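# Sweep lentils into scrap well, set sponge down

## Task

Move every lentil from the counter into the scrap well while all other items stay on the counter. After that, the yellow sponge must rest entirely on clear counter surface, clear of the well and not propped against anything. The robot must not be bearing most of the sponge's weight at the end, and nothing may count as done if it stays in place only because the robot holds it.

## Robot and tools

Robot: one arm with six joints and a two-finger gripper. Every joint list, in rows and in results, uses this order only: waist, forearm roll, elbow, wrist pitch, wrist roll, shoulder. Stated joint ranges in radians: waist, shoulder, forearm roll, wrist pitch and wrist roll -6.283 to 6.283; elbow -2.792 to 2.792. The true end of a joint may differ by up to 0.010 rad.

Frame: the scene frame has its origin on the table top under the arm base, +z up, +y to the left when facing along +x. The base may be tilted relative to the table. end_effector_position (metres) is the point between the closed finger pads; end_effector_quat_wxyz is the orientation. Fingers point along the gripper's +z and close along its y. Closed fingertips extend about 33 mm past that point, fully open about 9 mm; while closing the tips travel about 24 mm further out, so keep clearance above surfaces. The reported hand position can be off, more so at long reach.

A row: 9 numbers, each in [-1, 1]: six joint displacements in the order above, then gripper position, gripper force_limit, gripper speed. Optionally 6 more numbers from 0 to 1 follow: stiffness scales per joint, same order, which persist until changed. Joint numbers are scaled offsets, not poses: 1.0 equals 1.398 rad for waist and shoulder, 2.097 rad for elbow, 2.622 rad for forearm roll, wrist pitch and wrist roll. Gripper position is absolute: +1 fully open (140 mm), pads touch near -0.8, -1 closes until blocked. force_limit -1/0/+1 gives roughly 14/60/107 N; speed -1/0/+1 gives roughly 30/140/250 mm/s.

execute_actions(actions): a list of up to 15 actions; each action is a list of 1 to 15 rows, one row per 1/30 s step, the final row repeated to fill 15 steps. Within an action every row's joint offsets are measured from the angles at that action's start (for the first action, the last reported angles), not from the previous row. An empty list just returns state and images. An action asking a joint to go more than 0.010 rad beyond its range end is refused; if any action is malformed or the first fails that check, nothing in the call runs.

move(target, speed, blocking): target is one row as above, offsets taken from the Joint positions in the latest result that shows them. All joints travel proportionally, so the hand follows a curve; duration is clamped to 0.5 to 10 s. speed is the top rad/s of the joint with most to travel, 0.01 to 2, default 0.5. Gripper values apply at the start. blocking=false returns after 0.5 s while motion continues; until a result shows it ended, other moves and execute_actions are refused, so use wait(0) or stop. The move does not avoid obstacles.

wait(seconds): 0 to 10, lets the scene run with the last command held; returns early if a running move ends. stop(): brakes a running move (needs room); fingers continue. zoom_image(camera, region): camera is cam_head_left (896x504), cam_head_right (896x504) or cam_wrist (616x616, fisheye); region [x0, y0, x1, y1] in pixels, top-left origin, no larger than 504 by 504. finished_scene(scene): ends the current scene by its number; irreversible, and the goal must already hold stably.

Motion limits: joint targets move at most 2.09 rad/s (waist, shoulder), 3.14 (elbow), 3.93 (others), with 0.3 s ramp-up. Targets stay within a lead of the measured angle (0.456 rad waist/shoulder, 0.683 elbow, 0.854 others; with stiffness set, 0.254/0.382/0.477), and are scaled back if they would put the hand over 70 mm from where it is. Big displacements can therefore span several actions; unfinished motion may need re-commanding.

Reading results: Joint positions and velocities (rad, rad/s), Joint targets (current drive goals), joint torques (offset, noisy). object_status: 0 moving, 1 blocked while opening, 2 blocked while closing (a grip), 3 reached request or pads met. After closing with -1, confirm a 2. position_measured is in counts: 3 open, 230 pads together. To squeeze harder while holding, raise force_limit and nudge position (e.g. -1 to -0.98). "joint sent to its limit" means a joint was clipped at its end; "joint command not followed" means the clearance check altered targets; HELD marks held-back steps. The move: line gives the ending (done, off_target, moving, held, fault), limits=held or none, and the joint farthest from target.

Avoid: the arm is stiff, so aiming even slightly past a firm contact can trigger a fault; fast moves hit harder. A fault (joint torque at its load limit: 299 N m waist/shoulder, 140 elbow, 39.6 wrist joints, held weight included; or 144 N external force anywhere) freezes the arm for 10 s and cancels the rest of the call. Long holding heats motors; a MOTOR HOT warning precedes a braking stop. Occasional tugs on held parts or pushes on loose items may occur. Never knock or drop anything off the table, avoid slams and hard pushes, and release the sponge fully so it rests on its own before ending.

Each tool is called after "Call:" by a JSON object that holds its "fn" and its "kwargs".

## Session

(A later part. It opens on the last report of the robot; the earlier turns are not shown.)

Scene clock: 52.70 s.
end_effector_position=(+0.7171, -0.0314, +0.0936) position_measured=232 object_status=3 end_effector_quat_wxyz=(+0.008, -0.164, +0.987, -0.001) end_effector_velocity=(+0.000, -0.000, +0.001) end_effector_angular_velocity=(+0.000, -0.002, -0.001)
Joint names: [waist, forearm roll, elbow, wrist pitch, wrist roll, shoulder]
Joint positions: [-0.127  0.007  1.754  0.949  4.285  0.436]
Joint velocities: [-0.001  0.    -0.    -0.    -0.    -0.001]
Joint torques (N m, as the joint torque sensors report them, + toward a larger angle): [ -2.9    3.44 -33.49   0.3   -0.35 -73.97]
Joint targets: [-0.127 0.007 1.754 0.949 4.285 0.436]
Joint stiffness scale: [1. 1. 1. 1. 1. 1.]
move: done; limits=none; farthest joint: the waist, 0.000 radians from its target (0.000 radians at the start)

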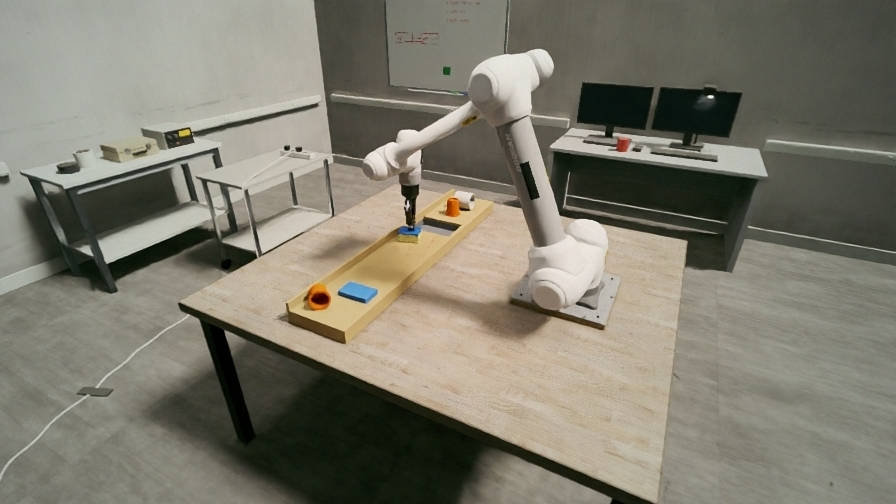

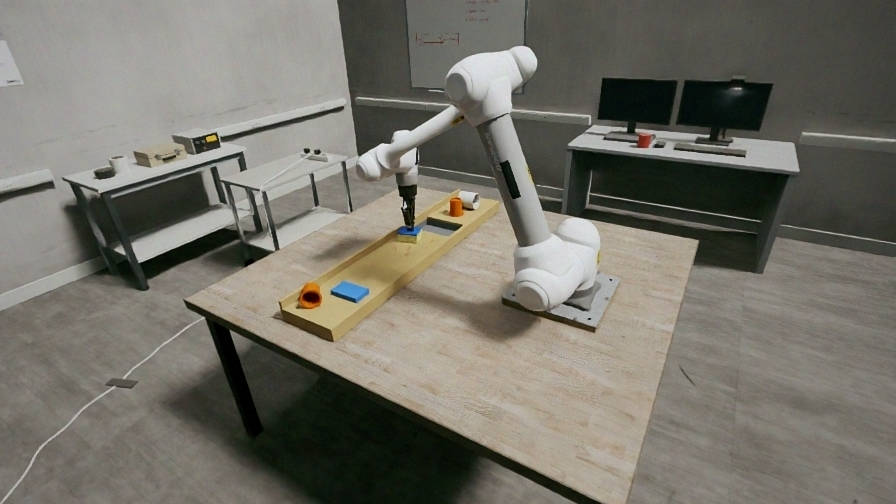

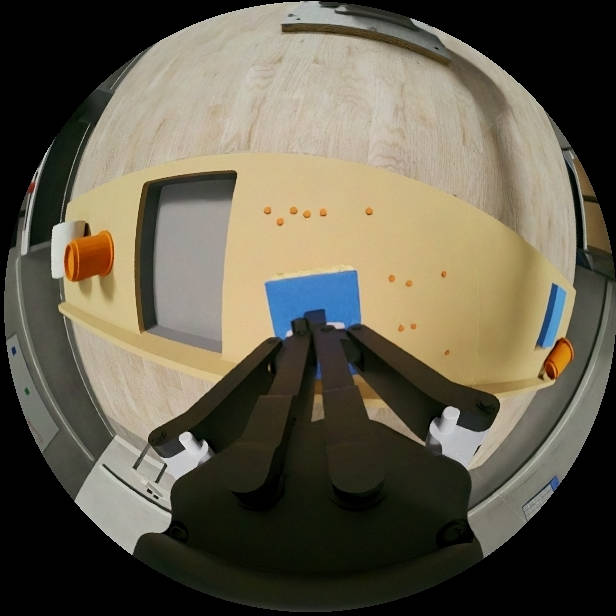

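Call:
{"fn": "execute_actions", "kwargs": {"actions": [[[0,0,0,0,0,0,0.4,-0.3,0.5]]]}}

Call:
{"fn": "move", "kwargs": {"target": [0,0,0.012,-0.0175,0,0.017,0.4,-0.3,0.5], "speed": 0.1}}

Call:
{"fn": "move", "kwargs": {"target": [0,0,0,0,0,0,-1,-0.3,-0.3]}}

Call:
{"fn": "zoom_image", "kwargs": {"camera": "cam_head_left", "region": [360, 170, 480, 270]}}

Scene clock: 57.33 s.
end_effector_position=(+0.7171, -0.0314, +0.0936) position_measured=87 object_status=0 end_effector_quat_wxyz=(+0.008, -0.164, +0.987, -0.001) end_effector_velocity=(+0.000, -0.000, -0.000) end_effector_angular_velocity=(+0.001, -0.000, -0.001)
Joint names: [waist, forearm roll, elbow, wrist pitch, wrist roll, shoulder]
Joint positions: [-0.127  0.007  1.754  0.949  4.285  0.436]
Joint velocities: [-0.     0.001 -0.    -0.001  0.     0.   ]
Joint torques (N m, as the joint torque sensors report them, + toward a larger angle): [ -2.76   3.54 -36.85   0.47  -0.24 -76.82]
Joint targets: [-0.127 0.007 1.754 0.949 4.285 0.436]
Joint stiffness scale: [1. 1. 1. 1. 1. 1.]
Step readings (joint positions):
0: [-0.127 0.007 1.754 0.949 4.285 0.436]
1: [-0.127 0.007 1.754 0.949 4.285 0.436]
2: [-0.127 0.007 1.754 0.949 4.285 0.436]
4: [-0.127 0.007 1.754 0.949 4.285 0.436]
8: [-0.127 0.007 1.754 0.949 4.285 0.436]
15: Joint positions above

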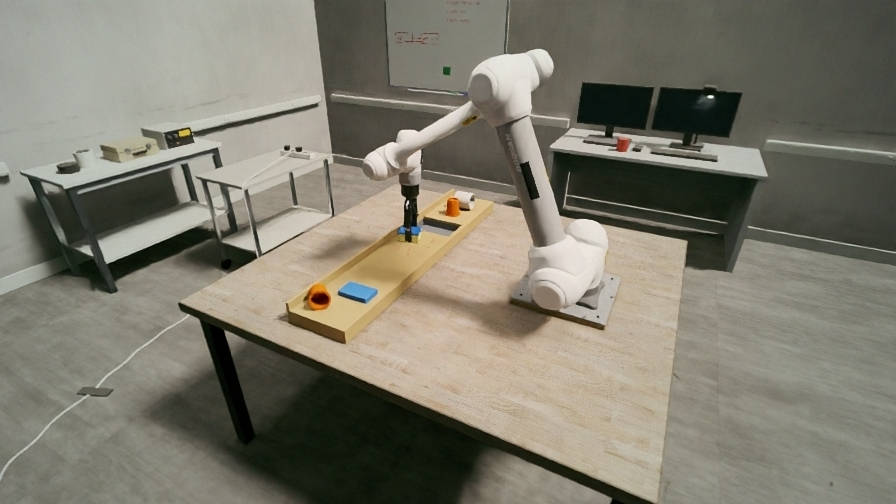

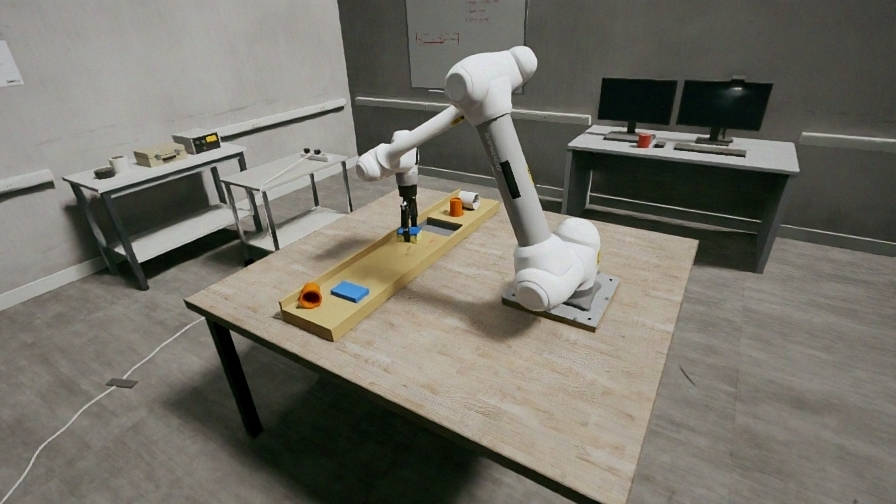

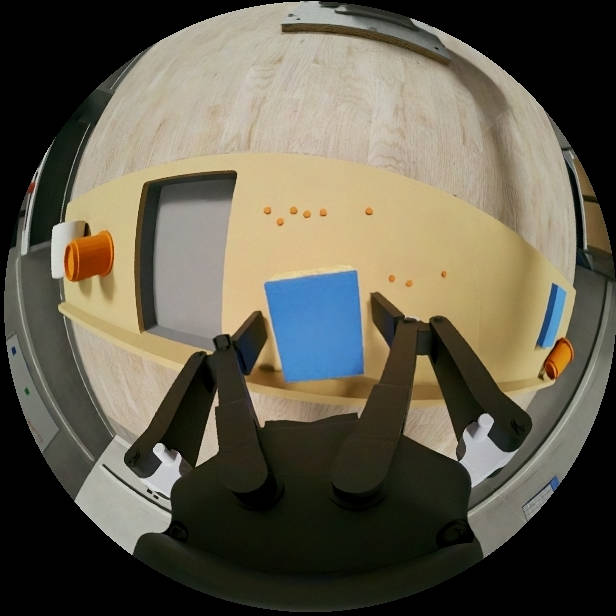

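Scene clock: 58.03 s.
end_effector_position=(+0.7158, -0.0314, +0.0742) position_measured=78 object_status=3 end_effector_quat_wxyz=(+0.008, -0.163, +0.987, -0.001) end_effector_velocity=(+0.000, +0.000, -0.001) end_effector_angular_velocity=(+0.001, +0.002, -0.001)
Joint names: [waist, forearm roll, elbow, wrist pitch, wrist roll, shoulder]
Joint positions: [-0.127  0.007  1.771  0.915  4.285  0.453]
Joint velocities: [-0.     0.001 -0.     0.     0.     0.002]
Joint torques (N m, as the joint torque sensors report them, + toward a larger angle): [  0.81   3.09 -16.18  -5.31   0.28 -37.01]
Joint targets: [-0.127 0.007 1.780 0.903 4.285 0.460]
Joint stiffness scale: [1. 1. 1. 1. 1. 1.]
move: off_target; limits=none; farthest joint: the wrist pitch, 0.012 radians from its target (0.046 radians at the start)

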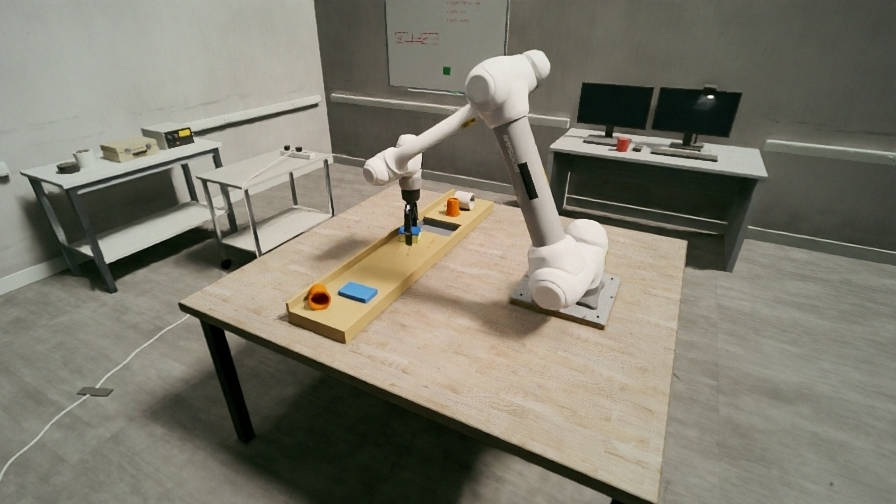

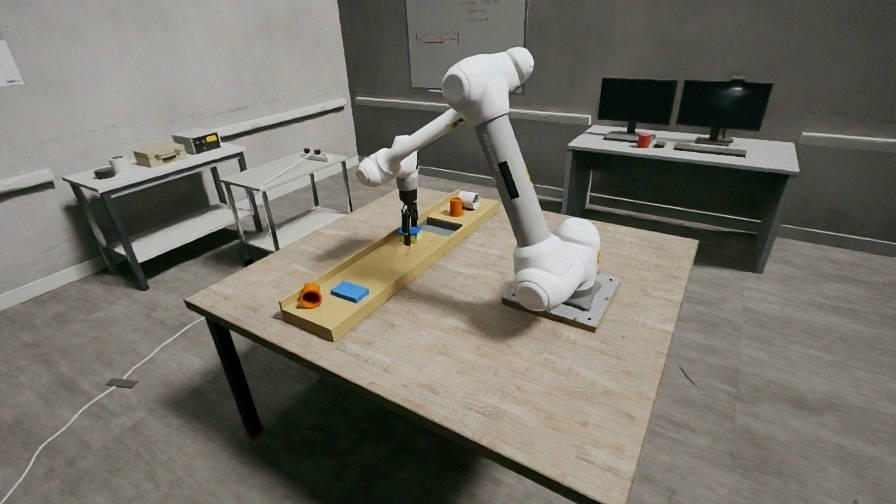

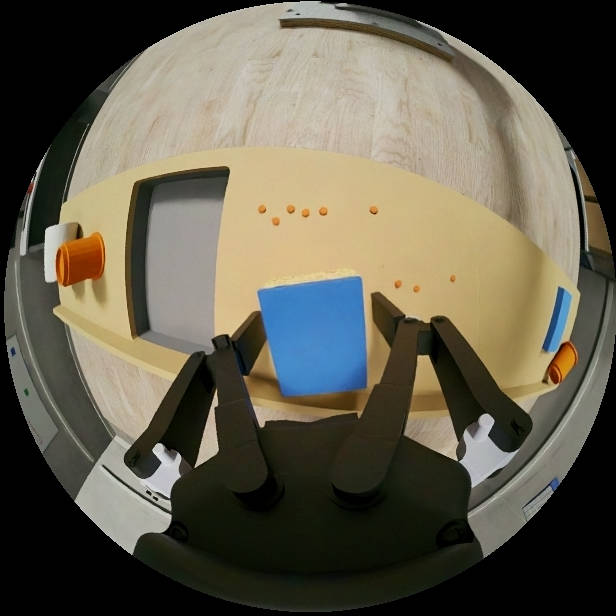

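Scene clock: 59.13 s.
end_effector_position=(+0.7213, -0.0309, +0.0841) position_measured=232 object_status=3 end_effector_quat_wxyz=(+0.015, -0.162, +0.987, -0.001) end_effector_velocity=(+0.001, +0.000, +0.001) end_effector_angular_velocity=(-0.001, -0.001, +0.001)
Joint names: [waist, forearm roll, elbow, wrist pitch, wrist roll, shoulder]
Joint positions: [-0.127  0.011  1.762  0.919  4.285  0.445]
Joint velocities: [ 0.001 -0.001 -0.001  0.001  0.    -0.001]
Joint torques (N m, as the joint torque sensors report them, + toward a larger angle): [ -4.96   2.25  -8.96  -0.39  -0.52 -35.75]
Joint targets: [-0.127 0.007 1.771 0.915 4.285 0.453]
Joint stiffness scale: [1. 1. 1. 1. 1. 1.]
move: done; limits=none; farthest joint: the elbow, 0.009 radians from its target (0.000 radians at the start)

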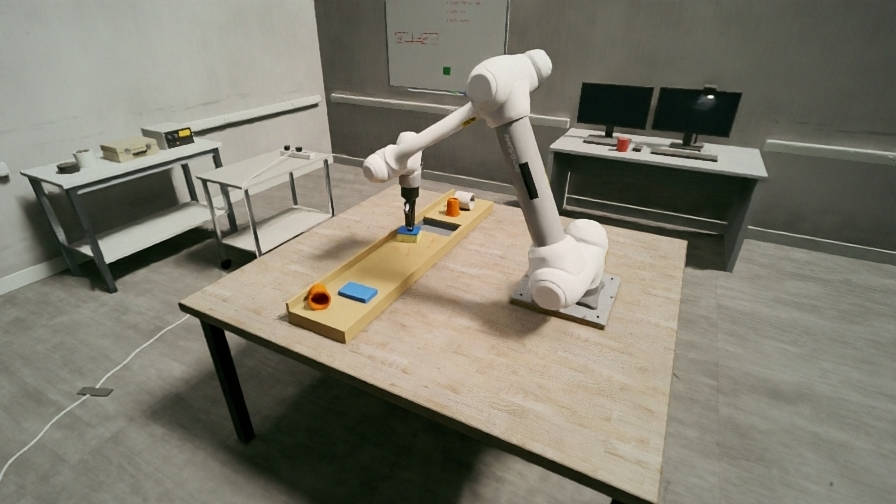

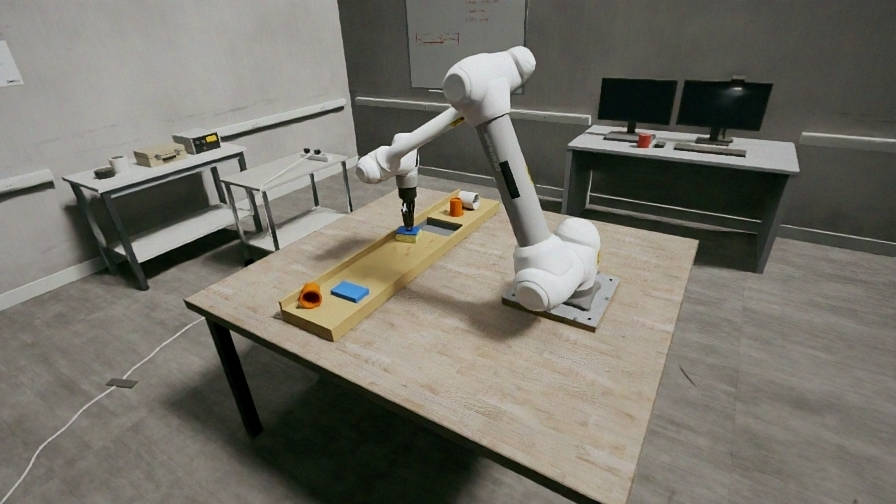

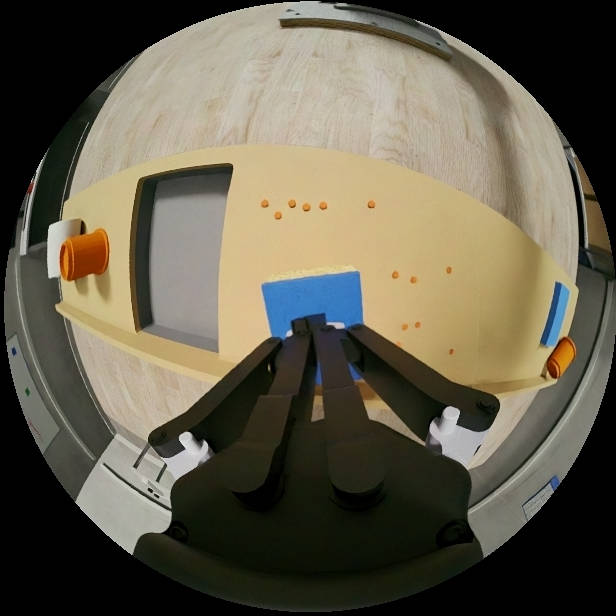

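Region (360, 170, 480, 270) of cam_head_left's 896x504 image, scaled by 4.200, with more detail than that image has.

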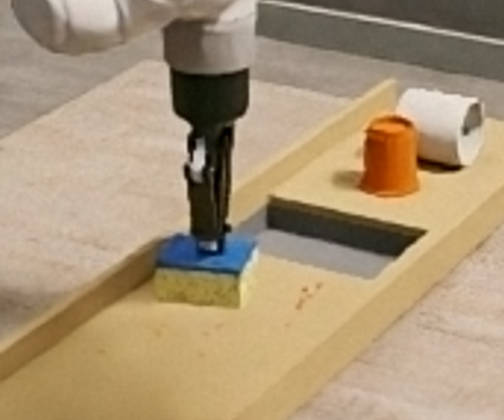

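Call:
{"fn": "execute_actions", "kwargs": {"actions": [[[0,0,-0.004,0,0,-0.006,0.4,-1,0.5]],[[0,0,0,0,0,0,0.4,-1,0.5]],[[0,0,0,0,0,0,-0.1,-1,-0.8]],[[0,0,0,0,0,0,-0.1,-1,-0.8]]]}}

Call:
{"fn": "zoom_image", "kwargs": {"camera": "cam_head_left", "region": [360, 170, 480, 270]}}

Scene clock: 64.37 s.
end_effector_position=(+0.7255, -0.0312, +0.0910) position_measured=141 object_status=3 end_effector_quat_wxyz=(+0.021, -0.162, +0.987, -0.002) end_effector_velocity=(+0.000, -0.000, +0.000) end_effector_angular_velocity=(-0.001, -0.001, +0.001)
Joint names: [waist, forearm roll, elbow, wrist pitch, wrist roll, shoulder]
Joint positions: [-0.127  0.011  1.756  0.919  4.285  0.439]
Joint velocities: [ 0.    -0.001  0.    -0.001 -0.    -0.001]
Joint torques (N m, as the joint torque sensors report them, + toward a larger angle): [ -1.27   3.54 -35.31   0.33  -0.12 -76.35]
Joint targets: [-0.127 0.011 1.756 0.919 4.285 0.439]
Joint stiffness scale: [1. 1. 1. 1. 1. 1.]
Step readings (joint positions; steps 1 to 15: 1st action; 16 to 30: 2nd action; 31 to 45: 3rd action; 46 to 60: 4th action):
0: [-0.127 0.011 1.762 0.919 4.285 0.445]
1: [-0.127 0.011 1.760 0.919 4.285 0.443]
2: [-0.127 0.011 1.759 0.919 4.285 0.441]
4: [-0.127 0.011 1.757 0.919 4.285 0.439]
8: [-0.127 0.011 1.756 0.919 4.285 0.439]
15: [-0.127 0.011 1.756 0.919 4.285 0.439]
16: [-0.127 0.011 1.756 0.919 4.285 0.439]
17: [-0.127 0.011 1.756 0.919 4.285 0.439]
19: [-0.127 0.011 1.756 0.919 4.285 0.439]
23: [-0.127 0.011 1.756 0.919 4.285 0.439]
30: [-0.127 0.011 1.756 0.919 4.285 0.439]
31: [-0.127 0.011 1.756 0.919 4.285 0.439]
32: [-0.127 0.011 1.756 0.919 4.285 0.439]
34: [-0.127 0.011 1.756 0.919 4.285 0.439]
38: [-0.127 0.011 1.756 0.919 4.285 0.439]
45: [-0.127 0.011 1.756 0.919 4.285 0.439]
46: [-0.127 0.011 1.756 0.919 4.285 0.439]
47: [-0.127 0.011 1.756 0.919 4.285 0.439]
49: [-0.127 0.011 1.756 0.919 4.285 0.439]
53: [-0.127 0.011 1.756 0.919 4.285 0.439]
60: Joint positions above

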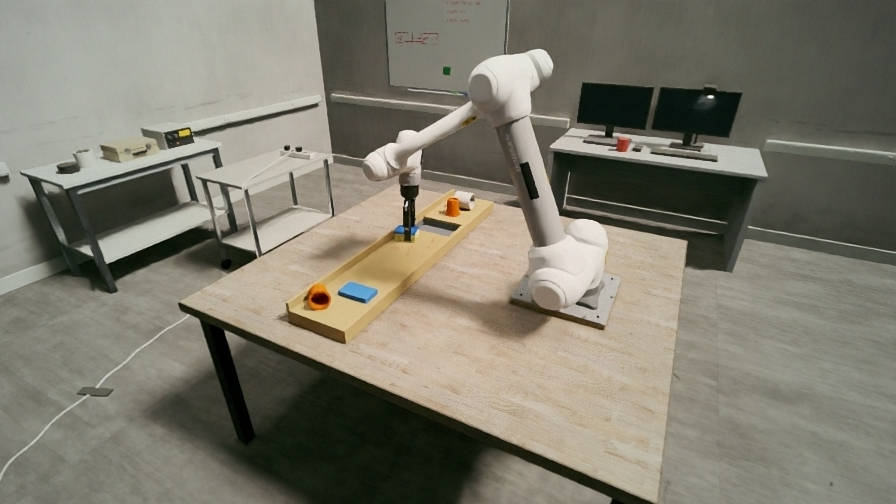

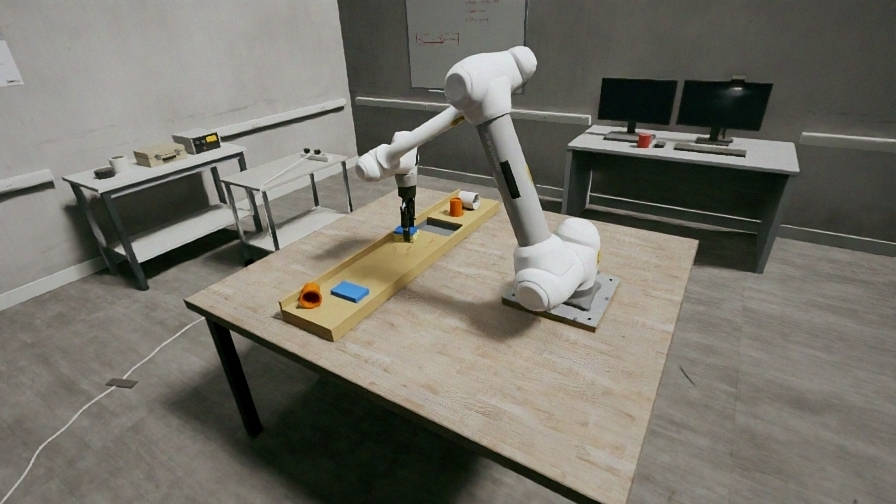

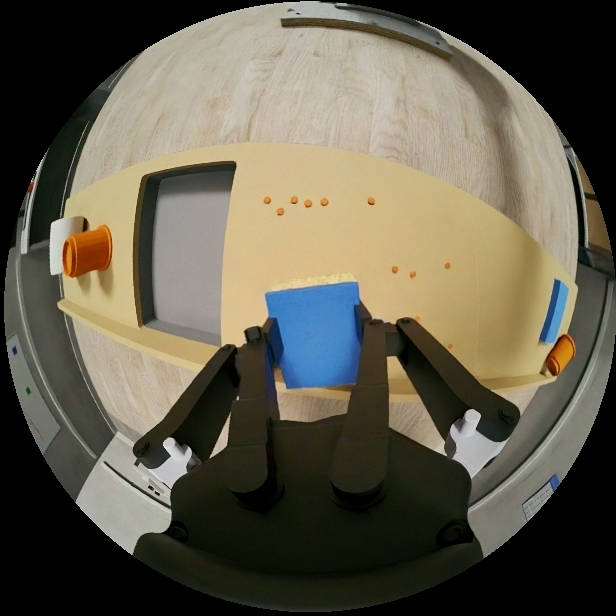

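Region (360, 170, 480, 270) of cam_head_left's 896x504 image, scaled by 4.200, with more detail than that image has.

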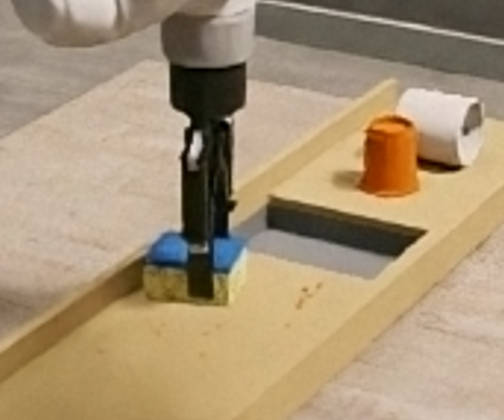

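Call:
{"fn": "move", "kwargs": {"target": [0,0,-0.014,0.021,0,-0.019,-0.1,-1,-0.8], "speed": 0.15}}

Scene clock: 69.17 s.
end_effector_position=(+0.7267, -0.0312, +0.1193) position_measured=141 object_status=3 end_effector_quat_wxyz=(+0.020, -0.163, +0.986, -0.002) end_effector_velocity=(-0.000, +0.000, +0.000) end_effector_angular_velocity=(+0.000, +0.001, +0.001)
Joint names: [waist, forearm roll, elbow, wrist pitch, wrist roll, shoulder]
Joint positions: [-0.127  0.011  1.731  0.969  4.285  0.416]
Joint velocities: [ 0.     0.    -0.     0.001 -0.     0.   ]
Joint torques (N m, as the joint torque sensors report them, + toward a larger angle): [ -2.25   3.69 -36.96   0.36  -0.22 -77.49]
Joint targets: [-0.127 0.011 1.727 0.974 4.285 0.412]
Joint stiffness scale: [1. 1. 1. 1. 1. 1.]
move: done; limits=none; farthest joint: the wrist pitch, 0.005 radians from its target (0.055 radians at the start)

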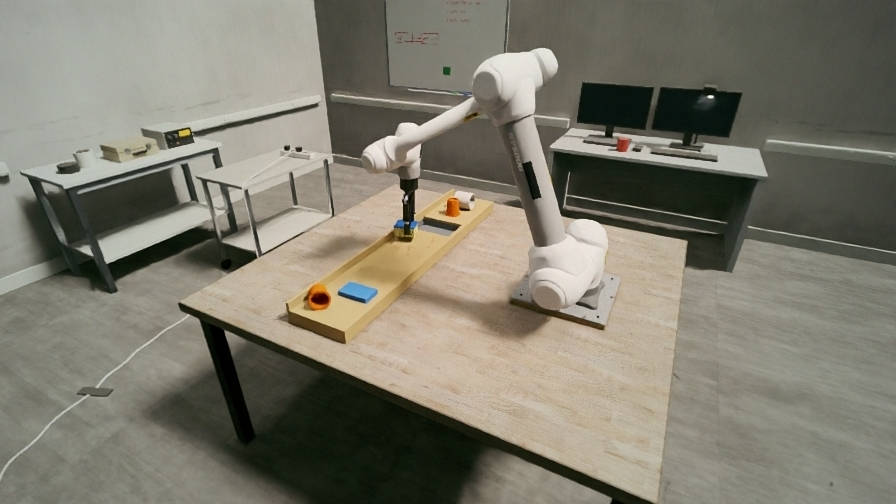

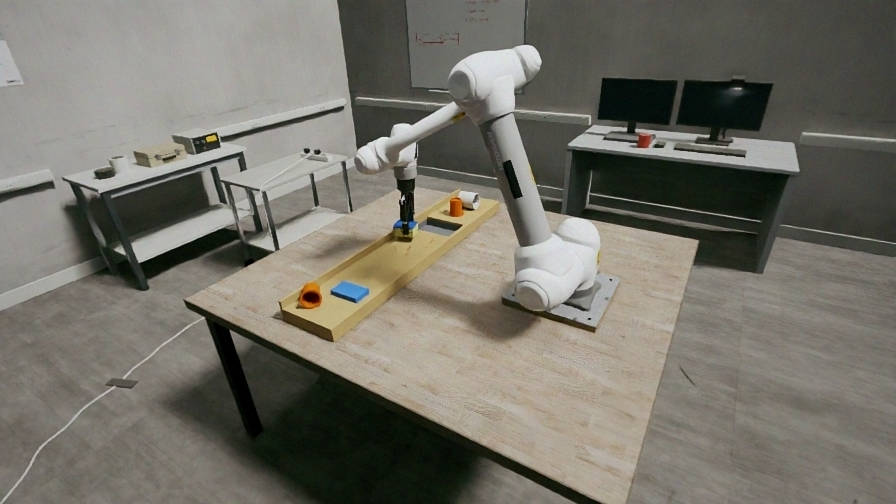

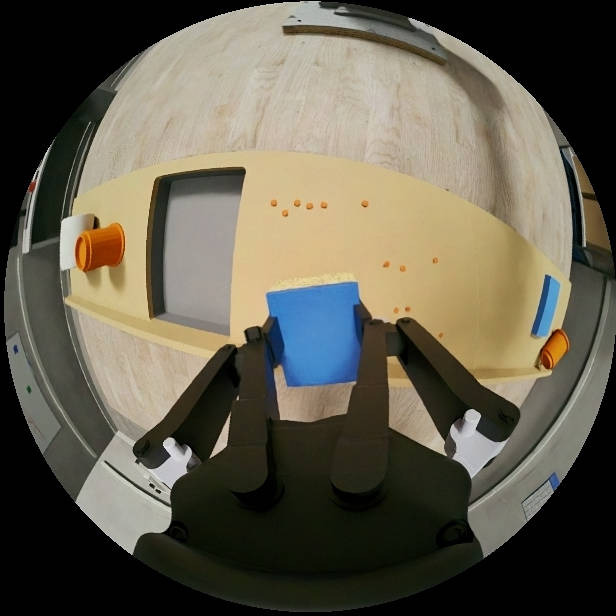

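Call:
{"fn": "move", "kwargs": {"target": [0.236,0,-0.0245,0.0075,0.251,0.027,-0.1,-1,-0.8], "speed": 0.6}}

Scene clock: 72.07 s.
end_effector_position=(+0.7206, +0.2080, +0.1155) position_measured=141 object_status=3 end_effector_quat_wxyz=(+0.017, +0.002, +1.000, +0.005) end_effector_velocity=(-0.001, +0.001, +0.000) end_effector_angular_velocity=(+0.001, +0.000, -0.001)
Joint names: [waist, forearm roll, elbow, wrist pitch, wrist roll, shoulder]
Joint positions: [0.198 0.011 1.684 0.984 4.94  0.45 ]
Joint velocities: [ 0.001  0.001  0.001  0.     0.001 -0.001]
Joint torques (N m, as the joint torque sensors report them, + toward a larger angle): [ -3.02   3.7  -38.31   0.25  -0.38 -82.59]
Joint targets: [0.203 0.011 1.680 0.989 4.943 0.453]
Joint stiffness scale: [1. 1. 1. 1. 1. 1.]
move: done; limits=none; farthest joint: the waist, 0.005 radians from its target (0.330 radians at the start)

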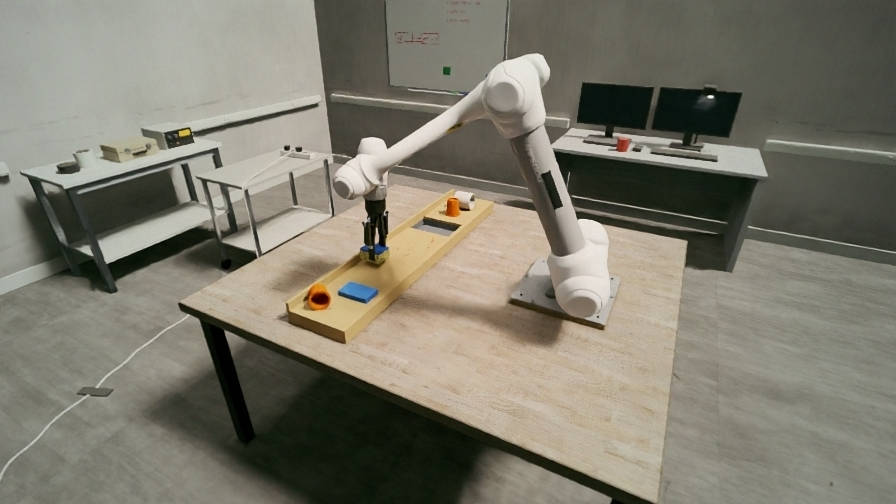

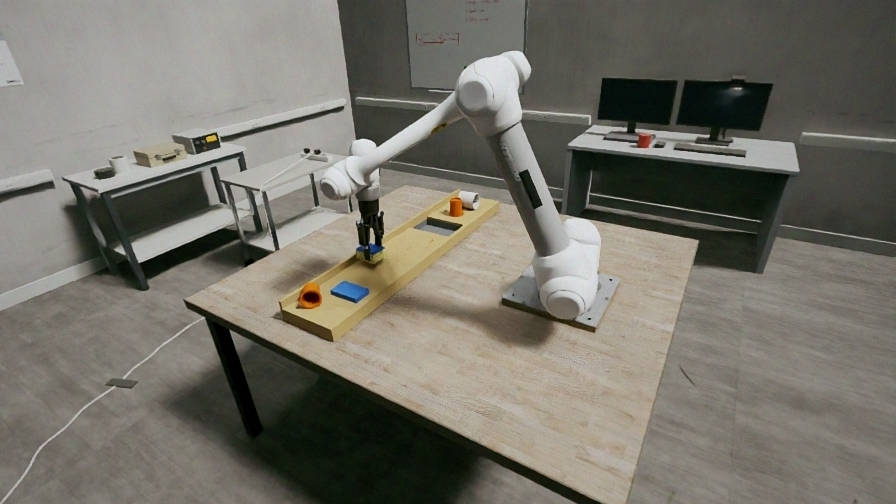

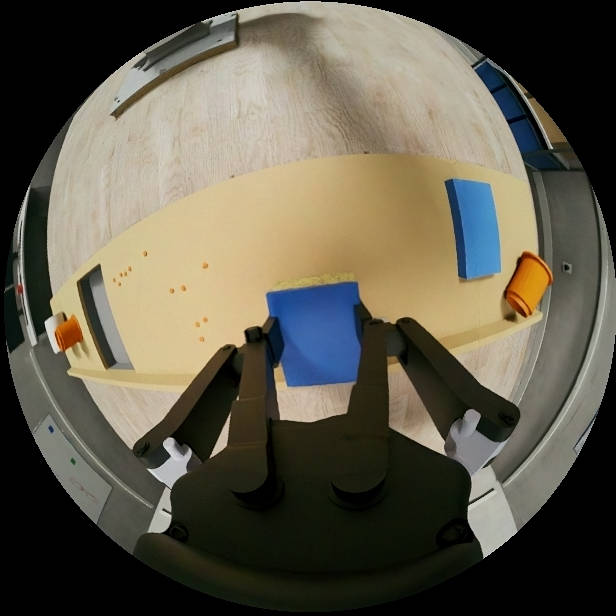

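Call:
{"fn": "move", "kwargs": {"target": [0,0,0.0135,-0.019,0,0.018,-0.1,-1,-0.8], "speed": 0.1}}

Call:
{"fn": "zoom_image", "kwargs": {"camera": "cam_head_left", "region": [330, 190, 480, 300]}}

Scene clock: 76.73 s.
end_effector_position=(+0.7192, +0.2074, +0.0888) position_measured=141 object_status=3 end_effector_quat_wxyz=(+0.017, +0.002, +1.000, +0.005) end_effector_velocity=(+0.000, +0.000, -0.000) end_effector_angular_velocity=(+0.000, -0.001, +0.000)
Joint names: [waist, forearm roll, elbow, wrist pitch, wrist roll, shoulder]
Joint positions: [0.198 0.011 1.707 0.939 4.94  0.471]
Joint velocities: [ 0.    -0.     0.    -0.001  0.     0.   ]
Joint torques (N m, as the joint torque sensors report them, + toward a larger angle): [ -3.49   3.52 -34.92   0.23  -0.2  -78.69]
Joint targets: [0.198 0.011 1.712 0.935 4.940 0.475]
Joint stiffness scale: [1. 1. 1. 1. 1. 1.]
move: done; limits=none; farthest joint: the elbow, 0.005 radians from its target (0.028 radians at the start)

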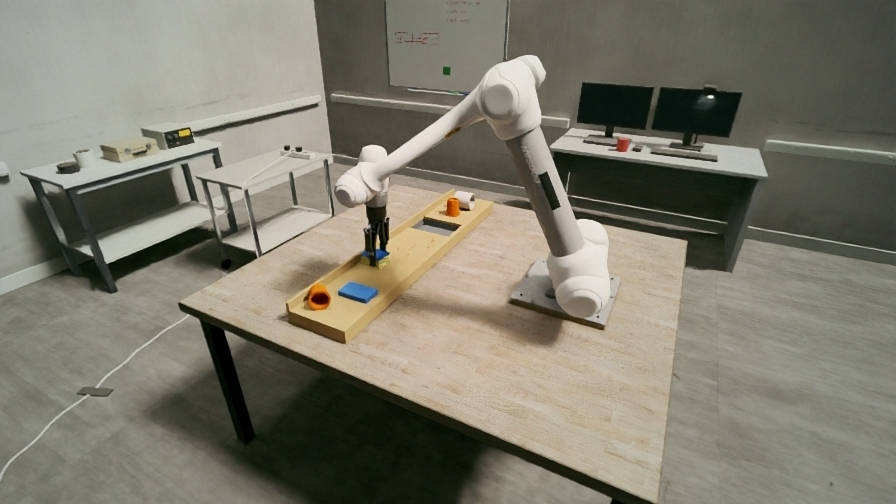

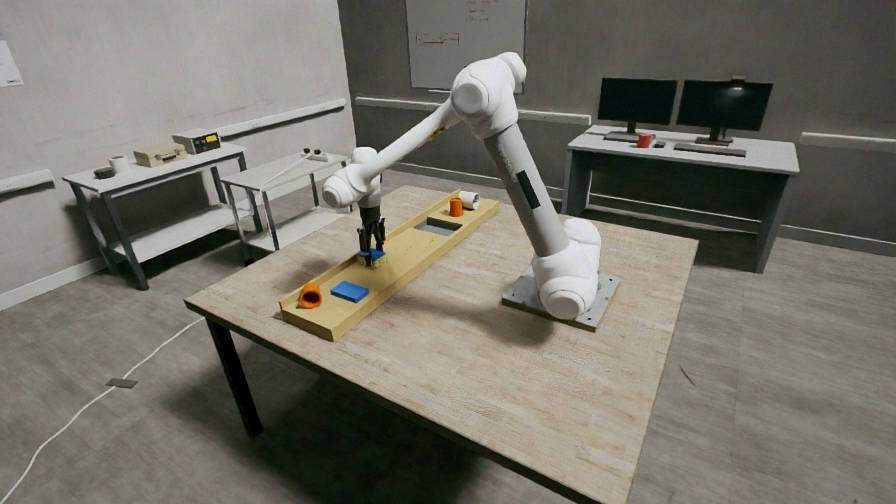

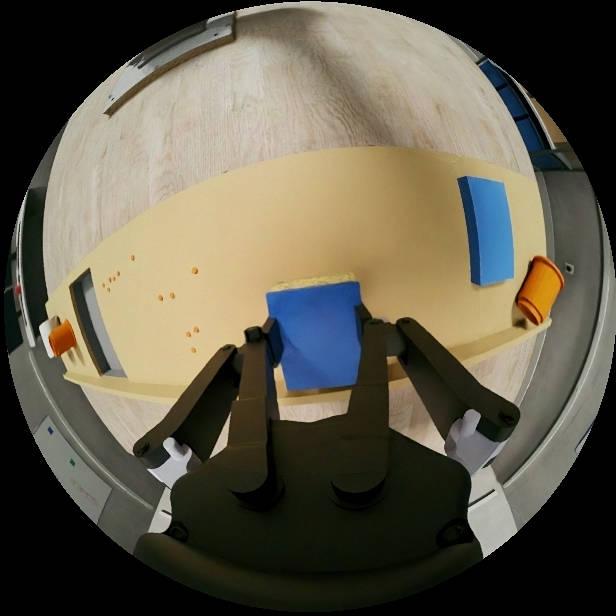

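Region (330, 190, 480, 300) of cam_head_left's 896x504 image, scaled by 3.360, with more detail than that image has; it fills the top 370 rows of this view, and the rest is white.

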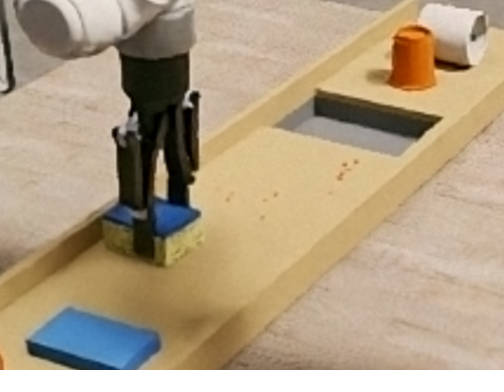

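Light contact. First half of the sweep.

Call:
{"fn": "move", "kwargs": {"target": [-0.16,0,0.022,-0.0075,-0.085,-0.0215,-0.1,-1,-0.8], "speed": 0.12}}

Scene clock: 83.10 s.
end_effector_position=(+0.7276, +0.0463, +0.0904) position_measured=141 object_status=3 end_effector_quat_wxyz=(+0.019, +0.001, +1.000, +0.003) end_effector_velocity=(-0.001, +0.000, -0.001) end_effector_angular_velocity=(+0.001, +0.003, +0.002)
Joint names: [waist, forearm roll, elbow, wrist pitch, wrist roll, shoulder]
Joint positions: [-0.02   0.011  1.749  0.924  4.72   0.444]
Joint velocities: [ 0.     0.001  0.002  0.    -0.002  0.001]
Joint torques (N m, as the joint torque sensors report them, + toward a larger angle): [ -2.75   2.89 -34.68   0.59  -0.47 -77.38]
Joint targets: [-0.025 0.011 1.754 0.920 4.718 0.441]
Joint stiffness scale: [1. 1. 1. 1. 1. 1.]
move: done; limits=none; farthest joint: the waist, 0.006 radians from its target (0.224 radians at the start)

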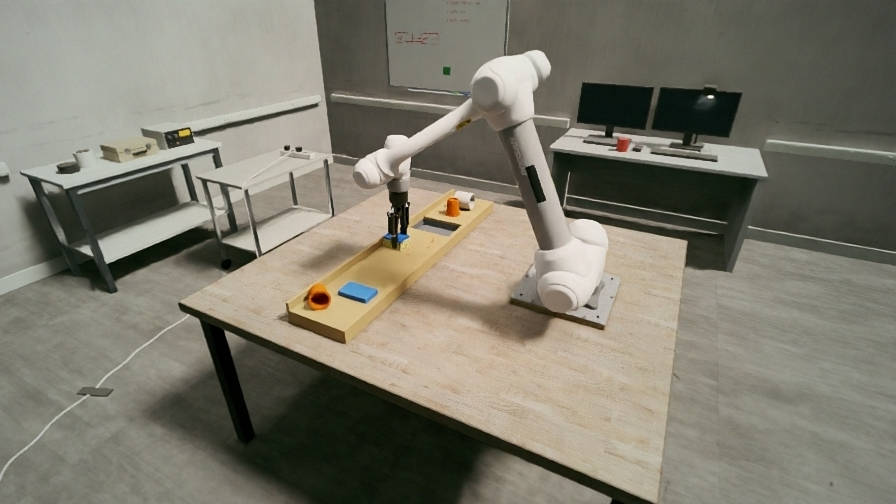

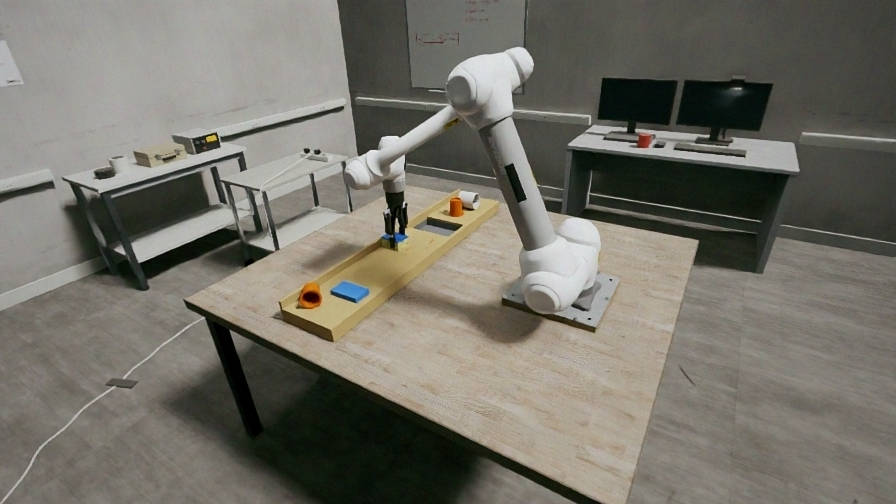

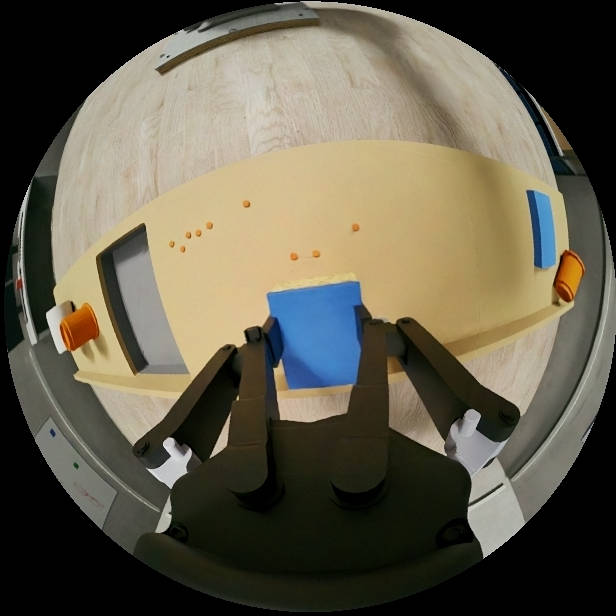

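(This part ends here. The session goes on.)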